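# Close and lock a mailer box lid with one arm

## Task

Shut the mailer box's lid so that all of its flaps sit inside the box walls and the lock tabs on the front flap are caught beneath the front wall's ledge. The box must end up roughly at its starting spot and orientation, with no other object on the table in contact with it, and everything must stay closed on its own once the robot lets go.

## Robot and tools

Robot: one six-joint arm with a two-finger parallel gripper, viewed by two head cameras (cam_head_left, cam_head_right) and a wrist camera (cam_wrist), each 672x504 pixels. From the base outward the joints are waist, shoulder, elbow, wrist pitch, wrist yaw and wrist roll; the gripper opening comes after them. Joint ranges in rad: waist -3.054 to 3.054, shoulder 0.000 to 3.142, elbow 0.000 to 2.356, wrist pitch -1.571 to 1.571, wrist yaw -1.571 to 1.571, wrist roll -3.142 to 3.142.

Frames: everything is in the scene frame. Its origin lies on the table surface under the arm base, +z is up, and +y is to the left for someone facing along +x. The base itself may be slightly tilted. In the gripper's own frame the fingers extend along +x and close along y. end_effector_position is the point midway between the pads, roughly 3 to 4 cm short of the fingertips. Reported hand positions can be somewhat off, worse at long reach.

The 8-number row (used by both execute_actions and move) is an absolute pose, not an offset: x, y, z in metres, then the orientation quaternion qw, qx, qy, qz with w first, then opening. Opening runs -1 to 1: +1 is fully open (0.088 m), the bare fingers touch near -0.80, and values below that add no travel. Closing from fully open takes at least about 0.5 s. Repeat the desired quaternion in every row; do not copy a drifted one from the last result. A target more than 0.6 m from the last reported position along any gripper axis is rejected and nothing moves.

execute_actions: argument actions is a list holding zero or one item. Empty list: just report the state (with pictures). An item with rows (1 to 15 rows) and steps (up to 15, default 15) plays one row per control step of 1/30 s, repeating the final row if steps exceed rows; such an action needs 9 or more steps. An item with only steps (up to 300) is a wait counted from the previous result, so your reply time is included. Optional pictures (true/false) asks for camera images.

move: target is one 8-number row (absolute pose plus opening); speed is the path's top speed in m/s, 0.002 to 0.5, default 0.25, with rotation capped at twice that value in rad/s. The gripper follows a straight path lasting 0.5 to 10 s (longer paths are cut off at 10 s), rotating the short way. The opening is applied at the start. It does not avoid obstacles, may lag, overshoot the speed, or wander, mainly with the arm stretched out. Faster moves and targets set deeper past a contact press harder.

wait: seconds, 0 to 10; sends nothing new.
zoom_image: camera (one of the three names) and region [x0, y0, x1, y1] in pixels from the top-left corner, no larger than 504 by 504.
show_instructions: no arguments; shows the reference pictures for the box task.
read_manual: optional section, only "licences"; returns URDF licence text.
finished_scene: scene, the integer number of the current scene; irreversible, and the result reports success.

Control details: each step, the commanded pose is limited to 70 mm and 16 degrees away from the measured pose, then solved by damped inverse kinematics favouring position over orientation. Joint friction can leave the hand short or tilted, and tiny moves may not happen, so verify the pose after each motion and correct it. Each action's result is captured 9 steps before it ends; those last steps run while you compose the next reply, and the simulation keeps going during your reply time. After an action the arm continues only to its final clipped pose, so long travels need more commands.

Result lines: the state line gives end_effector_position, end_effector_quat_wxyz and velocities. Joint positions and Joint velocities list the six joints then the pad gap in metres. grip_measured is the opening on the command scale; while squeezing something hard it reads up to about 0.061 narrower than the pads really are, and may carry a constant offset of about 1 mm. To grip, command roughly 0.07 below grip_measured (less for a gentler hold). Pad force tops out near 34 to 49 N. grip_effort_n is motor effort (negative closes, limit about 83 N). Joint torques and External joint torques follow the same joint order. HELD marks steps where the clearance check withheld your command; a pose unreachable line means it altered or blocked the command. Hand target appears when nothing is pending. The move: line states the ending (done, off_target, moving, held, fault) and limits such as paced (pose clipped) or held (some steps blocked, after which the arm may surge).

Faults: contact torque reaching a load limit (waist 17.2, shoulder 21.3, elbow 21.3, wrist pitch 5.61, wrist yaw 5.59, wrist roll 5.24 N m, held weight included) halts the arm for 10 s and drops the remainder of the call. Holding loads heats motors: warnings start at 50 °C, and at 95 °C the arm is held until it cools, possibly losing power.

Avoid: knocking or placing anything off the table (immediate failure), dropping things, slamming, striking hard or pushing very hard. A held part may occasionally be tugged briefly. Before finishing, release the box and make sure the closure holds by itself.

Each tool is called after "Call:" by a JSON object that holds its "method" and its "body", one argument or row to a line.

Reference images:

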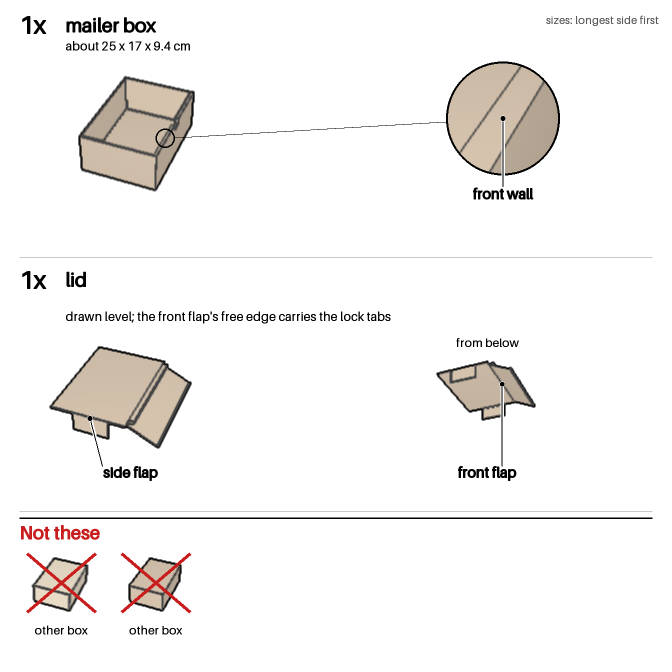

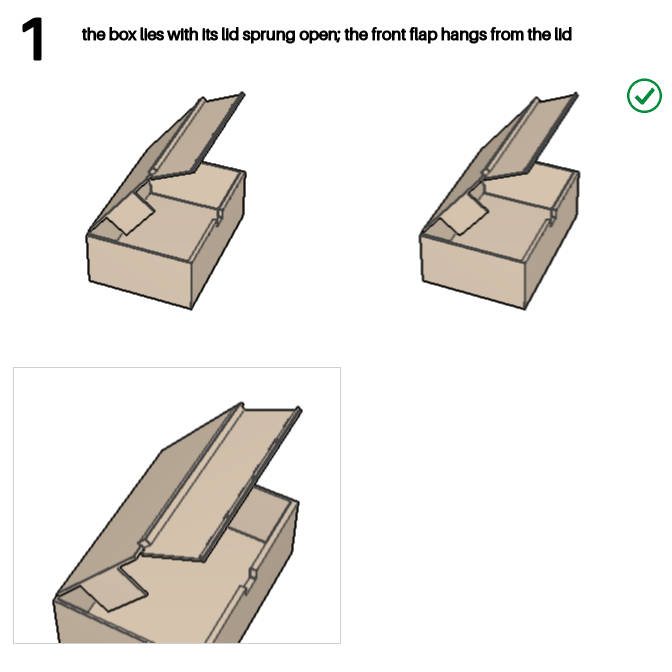

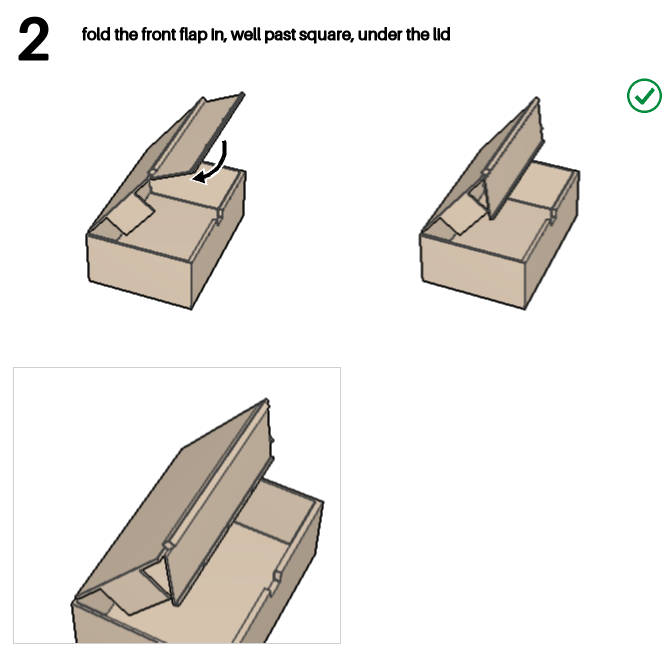

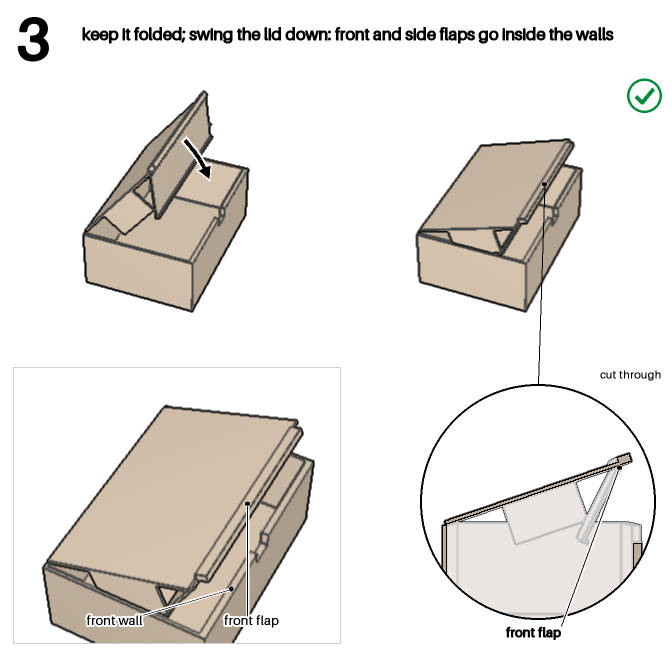

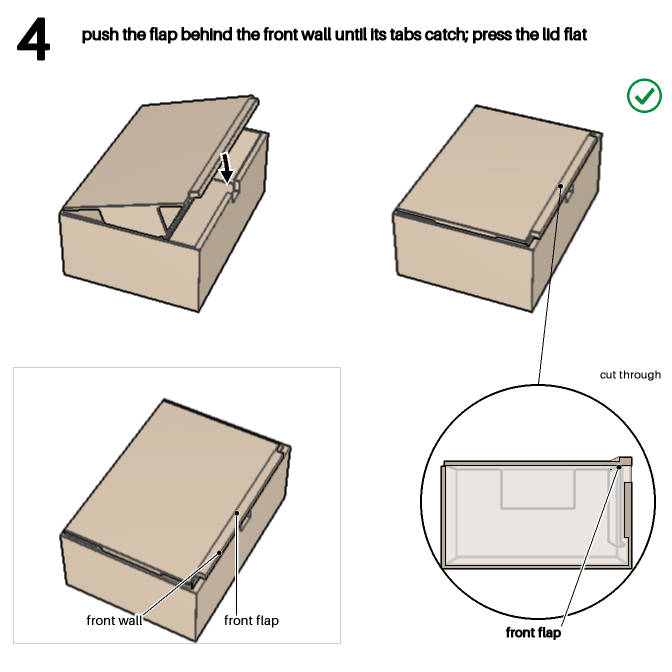

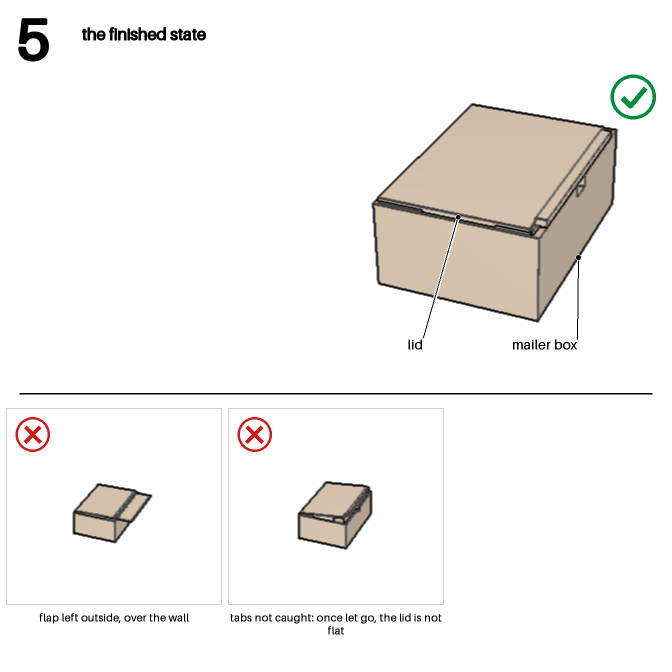

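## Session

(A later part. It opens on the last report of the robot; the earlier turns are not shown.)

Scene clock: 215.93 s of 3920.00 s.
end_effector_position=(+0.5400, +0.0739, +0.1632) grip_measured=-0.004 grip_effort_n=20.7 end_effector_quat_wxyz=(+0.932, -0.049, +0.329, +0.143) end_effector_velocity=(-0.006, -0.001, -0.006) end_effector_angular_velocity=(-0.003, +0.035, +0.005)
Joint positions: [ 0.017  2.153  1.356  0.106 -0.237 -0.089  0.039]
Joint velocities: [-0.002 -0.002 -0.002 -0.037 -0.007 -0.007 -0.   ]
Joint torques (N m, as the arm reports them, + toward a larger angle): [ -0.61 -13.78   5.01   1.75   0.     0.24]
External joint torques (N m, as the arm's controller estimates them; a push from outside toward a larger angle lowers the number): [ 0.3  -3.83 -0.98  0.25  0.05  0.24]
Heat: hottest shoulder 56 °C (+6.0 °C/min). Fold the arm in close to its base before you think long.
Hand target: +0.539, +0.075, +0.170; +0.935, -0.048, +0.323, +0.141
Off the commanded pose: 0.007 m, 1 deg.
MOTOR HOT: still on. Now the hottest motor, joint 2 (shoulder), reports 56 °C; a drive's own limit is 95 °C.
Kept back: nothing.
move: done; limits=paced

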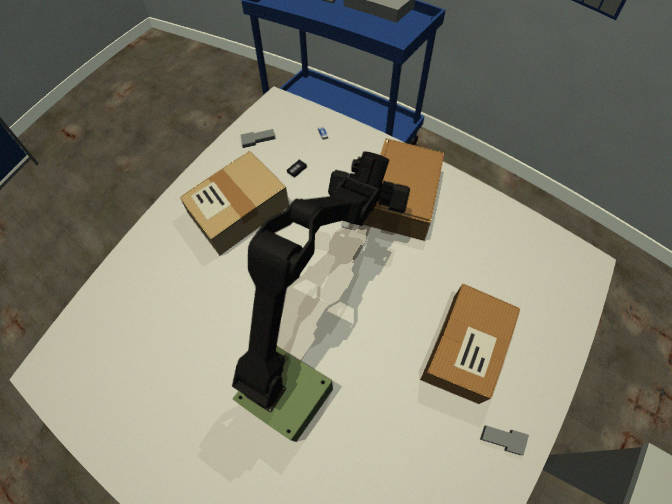

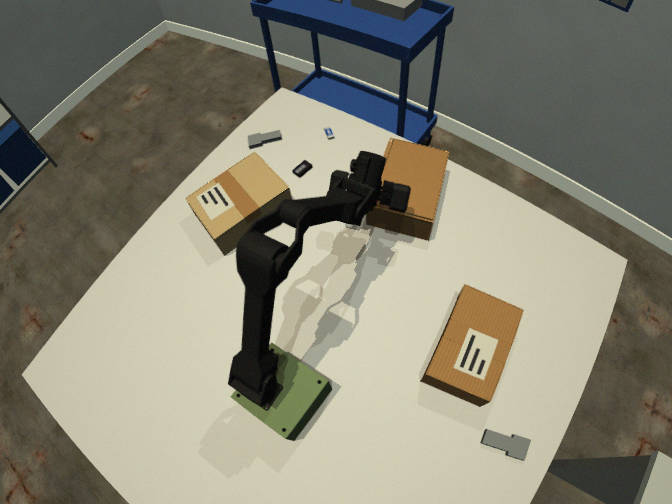

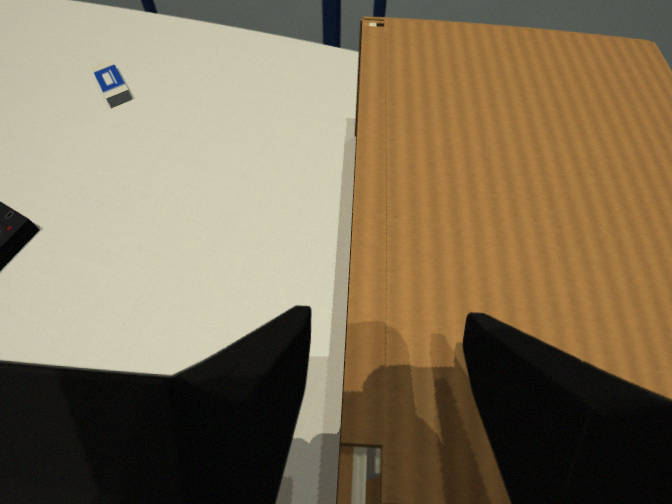

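Call:
{"method": "move", "body": {
  "target": [0.567,0.088,0.128,0.935,-0.048,0.322,0.140,-0.1],
  "speed": 0.06
}}

Call:
{"method": "move", "body": {
  "target": [0.567,0.088,0.13,0.935,-0.048,0.322,0.140,-0.7]
}}

Scene clock: 217.37 s of 3920.00 s.
end_effector_position=(+0.5661, +0.0870, +0.1373) grip_measured=-0.096 grip_effort_n=-17.0 end_effector_quat_wxyz=(+0.937, -0.051, +0.315, +0.142) end_effector_velocity=(+0.004, -0.003, +0.002) end_effector_angular_velocity=(+0.000, -0.014, +0.004)
Joint positions: [ 0.048  2.288  1.449  0.181 -0.21  -0.068  0.034]
Joint velocities: [-0.007  0.007  0.012  0.007 -0.007 -0.007 -0.   ]
Joint torques (N m, as the arm reports them, + toward a larger angle): [ -0.48 -10.07   6.53   1.65   0.05   0.25]
External joint torques (N m, as the arm's controller estimates them; a push from outside toward a larger angle lowers the number): [0.5  0.71 0.55 0.09 0.08 0.24]
Heat: hottest shoulder 56 °C (+5.1 °C/min). Fold the arm in close to its base before you think long.
Hand target: +0.567, +0.088, +0.128; +0.935, -0.048, +0.322, +0.140
Off the commanded pose: 0.009 m, 1 deg.
MOTOR HOT: still on. Now the hottest motor, joint 2 (shoulder), reports 56 °C; a drive's own limit is 95 °C.
Kept back: nothing.
move: off_target

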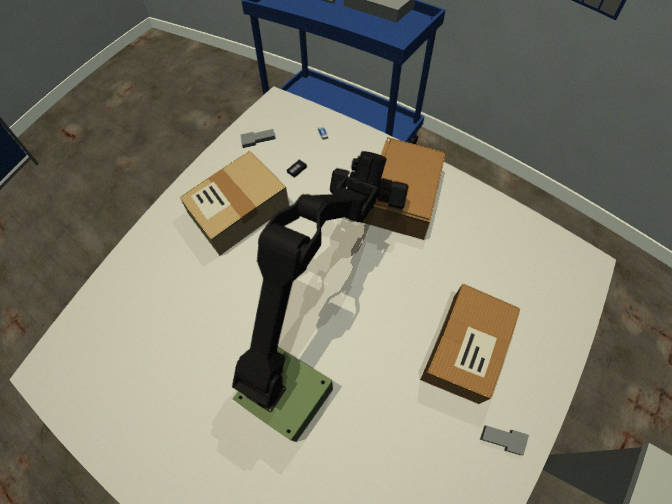

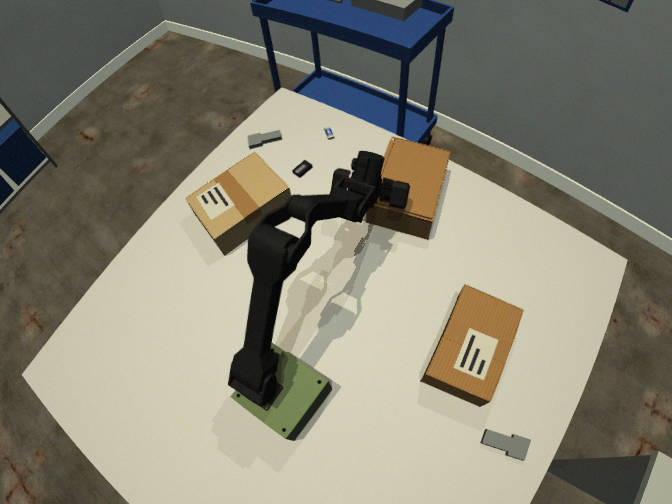

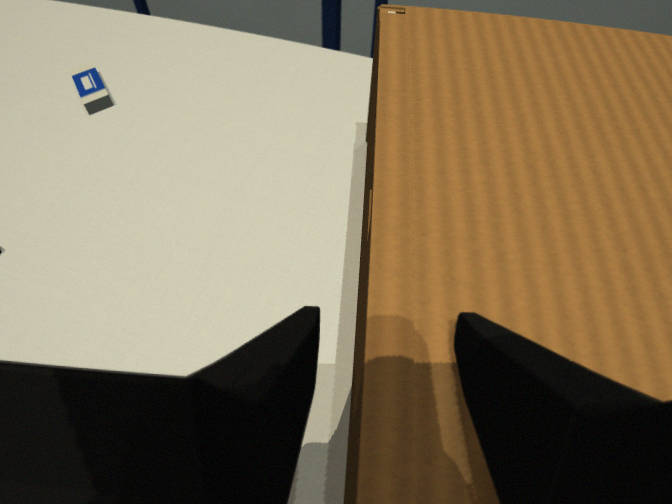

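Scene clock: 218.07 s of 3920.00 s.
end_effector_position=(+0.5666, +0.0873, +0.1380) grip_measured=-0.630 grip_effort_n=-83.5 end_effector_quat_wxyz=(+0.937, -0.050, +0.315, +0.141) end_effector_velocity=(-0.001, -0.003, -0.001) end_effector_angular_velocity=(+0.001, +0.008, -0.013)
Joint positions: [ 0.048  2.288  1.452  0.18  -0.21  -0.067  0.008]
Joint velocities: [-0.002 -0.002 -0.002 -0.007  0.007  0.007 -0.   ]
Joint torques (N m, as the arm reports them, + toward a larger angle): [ -0.55 -10.18   6.83   1.33   0.03   0.29]
External joint torques (N m, as the arm's controller estimates them; a push from outside toward a larger angle lowers the number): [ 0.45  0.53  0.87 -0.22  0.06  0.28]
Heat: hottest shoulder 56 °C (+5.0 °C/min). Fold the arm in close to its base before you think long.
Hand target: +0.567, +0.088, +0.130; +0.935, -0.048, +0.322, +0.140
Off the commanded pose: 0.008 m, 1 deg.
MOTOR HOT: still on. Now the hottest motor, joint 2 (shoulder), reports 56 °C; a drive's own limit is 95 °C.
Kept back: nothing.
move: done

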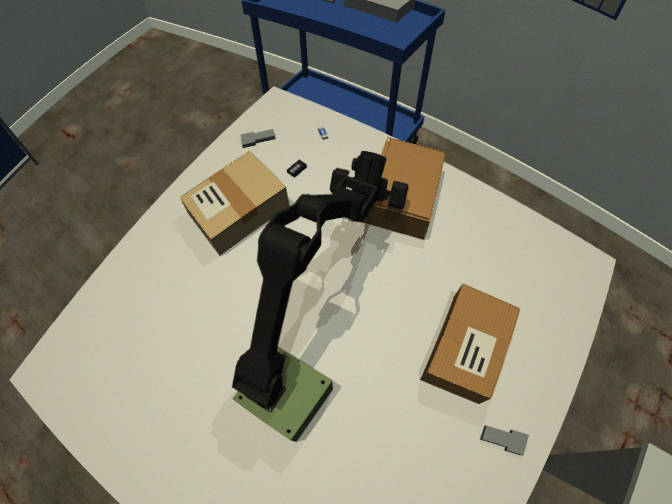

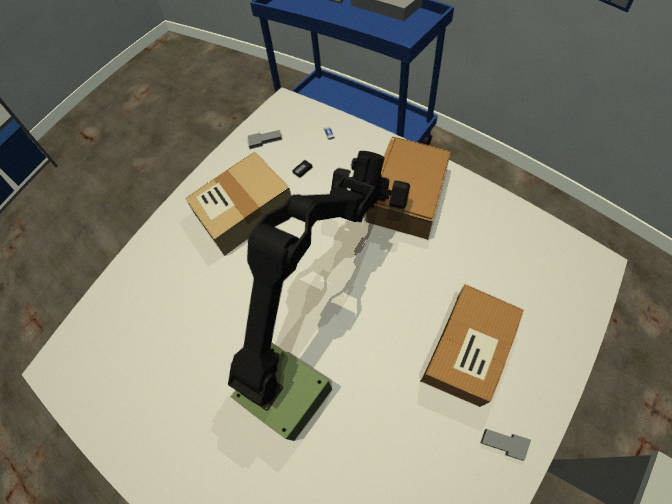

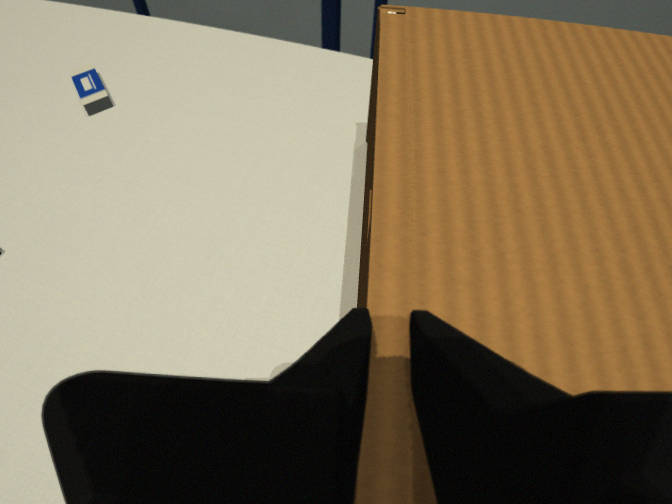

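Call:
{"method": "move", "body": {
  "target": [0.574,0.089,0.14,0.947,0.011,0.318,-0.033,-0.7],
  "speed": 0.06
}}

Call:
{"method": "zoom_image", "body": {
  "camera": "cam_head_left",
  "region": [320,110,500,280]
}}

Scene clock: 221.93 s of 3920.00 s.
end_effector_position=(+0.5725, +0.0912, +0.1426) grip_measured=-0.630 grip_effort_n=-83.5 end_effector_quat_wxyz=(+0.948, +0.009, +0.316, -0.025) end_effector_velocity=(-0.001, +0.003, +0.000) end_effector_angular_velocity=(-0.001, +0.011, -0.004)
Joint positions: [0.145 2.295 1.503 0.121 0.144 0.213 0.008]
Joint velocities: [ 0.007 -0.002  0.007 -0.022  0.007  0.007  0.   ]
Joint torques (N m, as the arm reports them, + toward a larger angle): [ -0.83 -11.29   7.23   1.35   0.51   0.32]
External joint torques (N m, as the arm's controller estimates them; a push from outside toward a larger angle lowers the number): [ 0.01 -0.31  1.15 -0.19  0.4   0.31]
Heat: hottest shoulder 56 °C (+5.0 °C/min). Fold the arm in close to its base before you think long.
Hand target: +0.574, +0.089, +0.140; +0.948, +0.011, +0.317, -0.033
Off the commanded pose: 0.004 m, 1 deg.
MOTOR HOT: still on. Now the hottest motor, joint 2 (shoulder), reports 56 °C; a drive's own limit is 95 °C.
Kept back: nothing.
move: done

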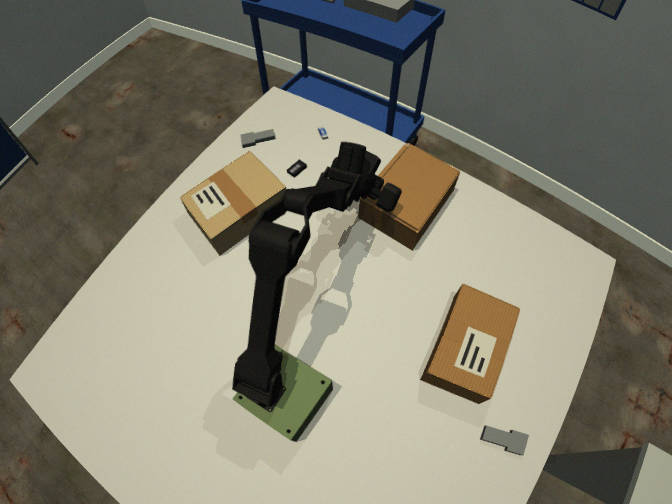

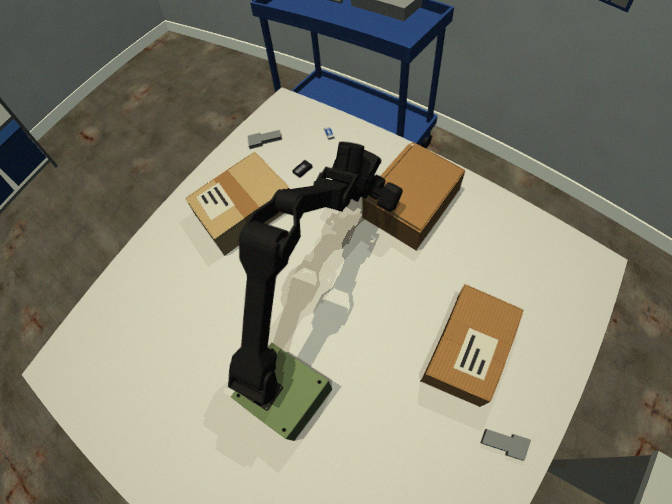

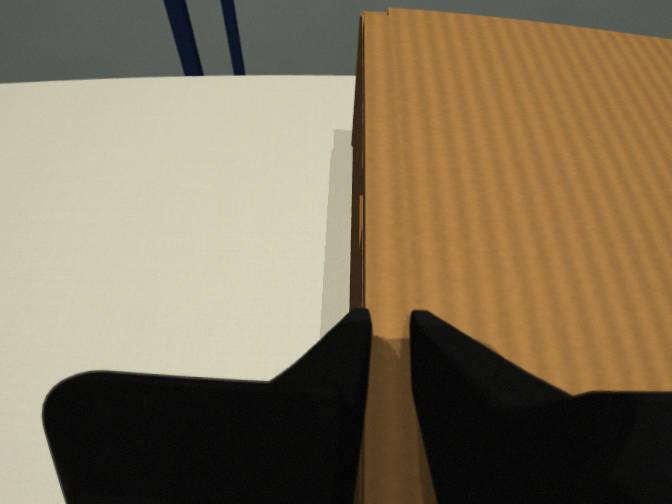

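Region (320, 110, 500, 280) of cam_head_left's 672x504 image, scaled by 2.800, with more detail than that image has.

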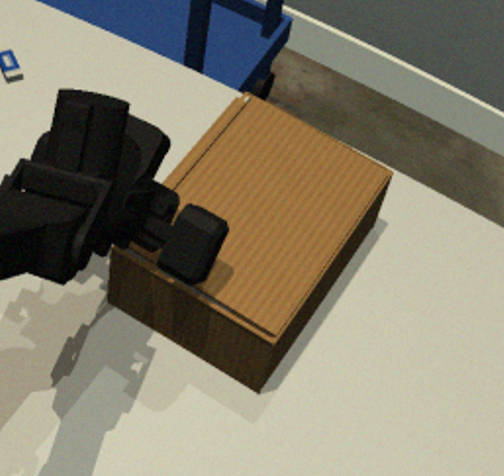

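Call:
{"method": "move", "body": {
  "target": [0.551,0.094,0.134,0.947,0.011,0.318,-0.033,-0.7],
  "speed": 0.04
}}

Call:
{"method": "move", "body": {
  "target": [0.551,0.094,0.136,0.947,0.011,0.318,-0.033,-0.2]
}}

Call:
{"method": "move", "body": {
  "target": [0.47,0.11,0.22,0.947,0.011,0.318,-0.033,-0.2]
}}

Call:
{"method": "zoom_image", "body": {
  "camera": "cam_head_left",
  "region": [320,110,500,280]
}}

Scene clock: 223.37 s of 3920.00 s.
end_effector_position=(+0.5555, +0.0930, +0.1359) grip_measured=-0.630 grip_effort_n=-83.5 end_effector_quat_wxyz=(+0.949, +0.009, +0.314, -0.031) end_effector_velocity=(-0.004, -0.001, -0.000) end_effector_angular_velocity=(-0.002, +0.004, +0.007)
Joint positions: [0.161 2.257 1.403 0.184 0.169 0.228 0.008]
Joint velocities: [-0.002 -0.012 -0.022  0.007 -0.007 -0.007  0.   ]
Joint torques (N m, as the arm reports them, + toward a larger angle): [ -0.56 -13.05   3.83   1.3    0.22   0.27]
External joint torques (N m, as the arm's controller estimates them; a push from outside toward a larger angle lowers the number): [ 0.41 -2.57 -2.03 -0.24  0.09  0.26]
Heat: hottest shoulder 57 °C (+5.1 °C/min). Fold the arm in close to its base before you think long.
Hand target: +0.551, +0.094, +0.134; +0.947, +0.011, +0.318, -0.033
Off the commanded pose: 0.005 m, 1 deg.
MOTOR HOT: still on. Now the hottest motor, joint 2 (shoulder), reports 57 °C; a drive's own limit is 95 °C.
Kept back: nothing.
move: done

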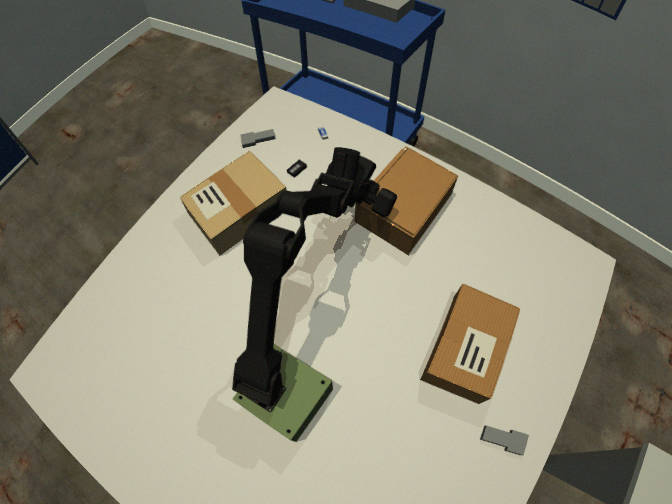

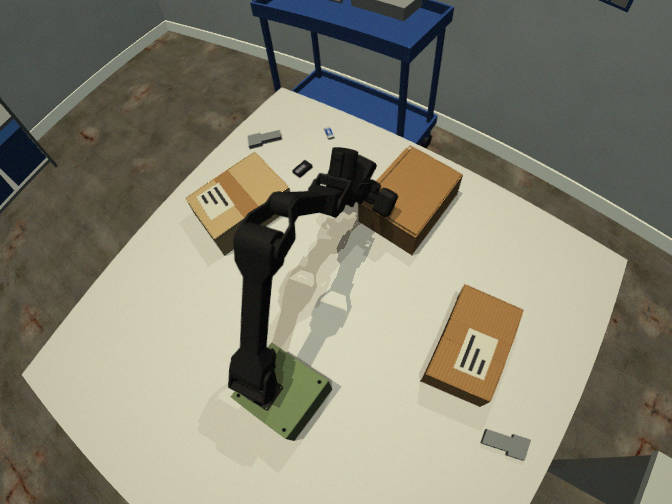

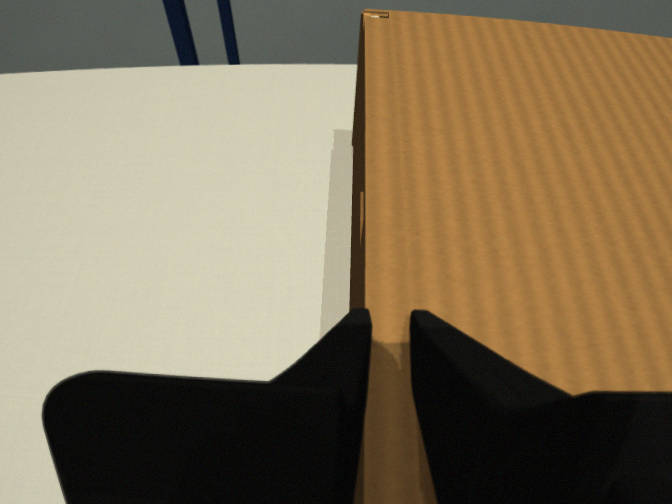

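Scene clock: 224.07 s of 3920.00 s.
end_effector_position=(+0.5544, +0.0969, +0.1359) grip_measured=-0.206 grip_effort_n=21.6 end_effector_quat_wxyz=(+0.949, +0.009, +0.314, -0.028) end_effector_velocity=(+0.002, -0.002, +0.005) end_effector_angular_velocity=(+0.015, -0.021, -0.004)
Joint positions: [0.168 2.255 1.401 0.184 0.169 0.228 0.029]
Joint velocities: [-0.007 -0.007 -0.007  0.022 -0.007  0.007  0.001]
Joint torques (N m, as the arm reports them, + toward a larger angle): [ -1.13 -13.3    4.45   1.04   0.29   0.25]
External joint torques (N m, as the arm's controller estimates them; a push from outside toward a larger angle lowers the number): [-0.19 -2.73 -1.48 -0.52  0.16  0.24]
Heat: hottest shoulder 57 °C (+5.0 °C/min). Fold the arm in close to its base before you think long.
Hand target: +0.551, +0.094, +0.136; +0.947, +0.011, +0.318, -0.033
Off the commanded pose: 0.004 m, 1 deg.
MOTOR HOT: still on. Now the hottest motor, joint 2 (shoulder), reports 57 °C; a drive's own limit is 95 °C.
Kept back: nothing.
move: done

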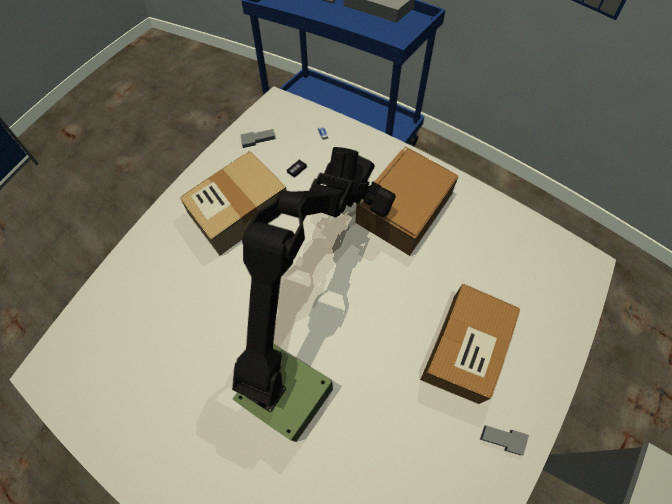

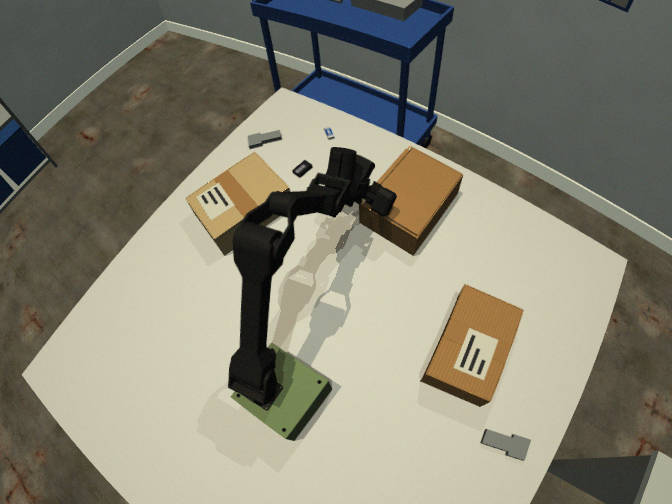

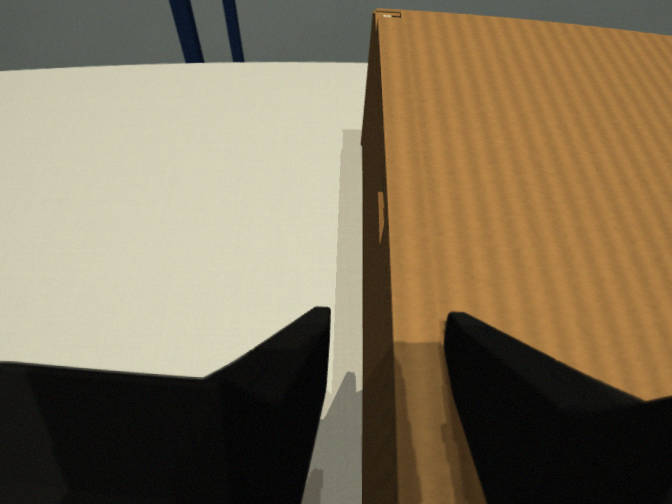

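Scene clock: 225.20 s of 3920.00 s.
end_effector_position=(+0.4732, +0.1095, +0.2156) grip_measured=-0.204 grip_effort_n=20.7 end_effector_quat_wxyz=(+0.946, +0.008, +0.321, -0.032) end_effector_velocity=(-0.004, +0.002, +0.010) end_effector_angular_velocity=(+0.001, -0.005, +0.013)
Joint positions: [ 0.232  1.849  1.159 -0.005  0.224  0.274  0.029]
Joint velocities: [ 0.002 -0.032 -0.002 -0.022 -0.007 -0.007  0.   ]
Joint torques (N m, as the arm reports them, + toward a larger angle): [ -0.4  -11.62   5.21   1.36   0.25   0.17]
External joint torques (N m, as the arm's controller estimates them; a push from outside toward a larger angle lowers the number): [ 0.27 -3.28 -1.06 -0.15  0.1   0.16]
Heat: hottest shoulder 57 °C (+5.0 °C/min). Fold the arm in close to its base before you think long.
Hand target: +0.470, +0.110, +0.220; +0.947, +0.011, +0.318, -0.033
Off the commanded pose: 0.005 m, 1 deg.
MOTOR HOT: still on. Now the hottest motor, joint 2 (shoulder), reports 57 °C; a drive's own limit is 95 °C.
Kept back: nothing.
move: done

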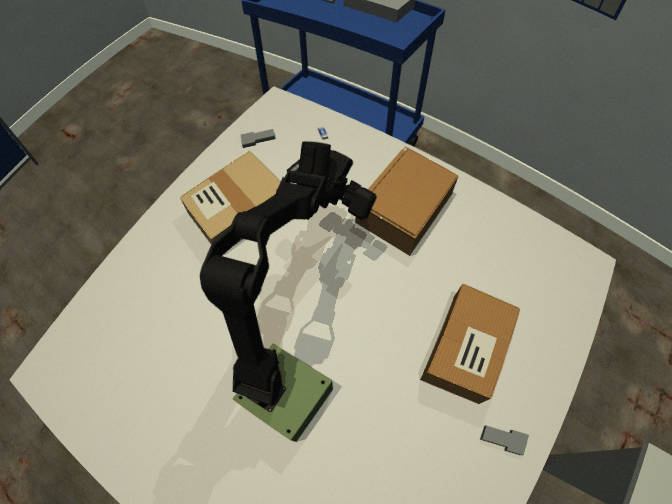

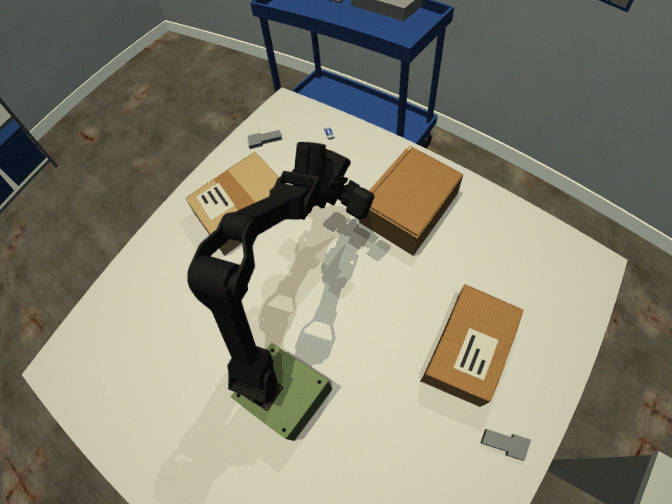

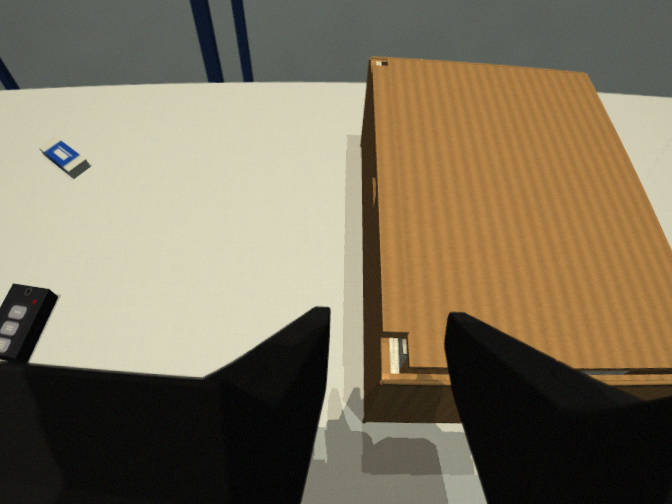

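Region (320, 110, 500, 280) of cam_head_left's 672x504 image, scaled by 2.800, with more detail than that image has.

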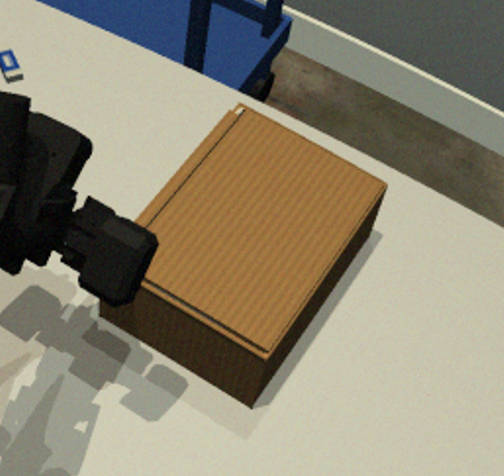

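Call:
{"method": "finished_scene", "body": {
  "scene": 1
}}

The scene is finished: the task was done.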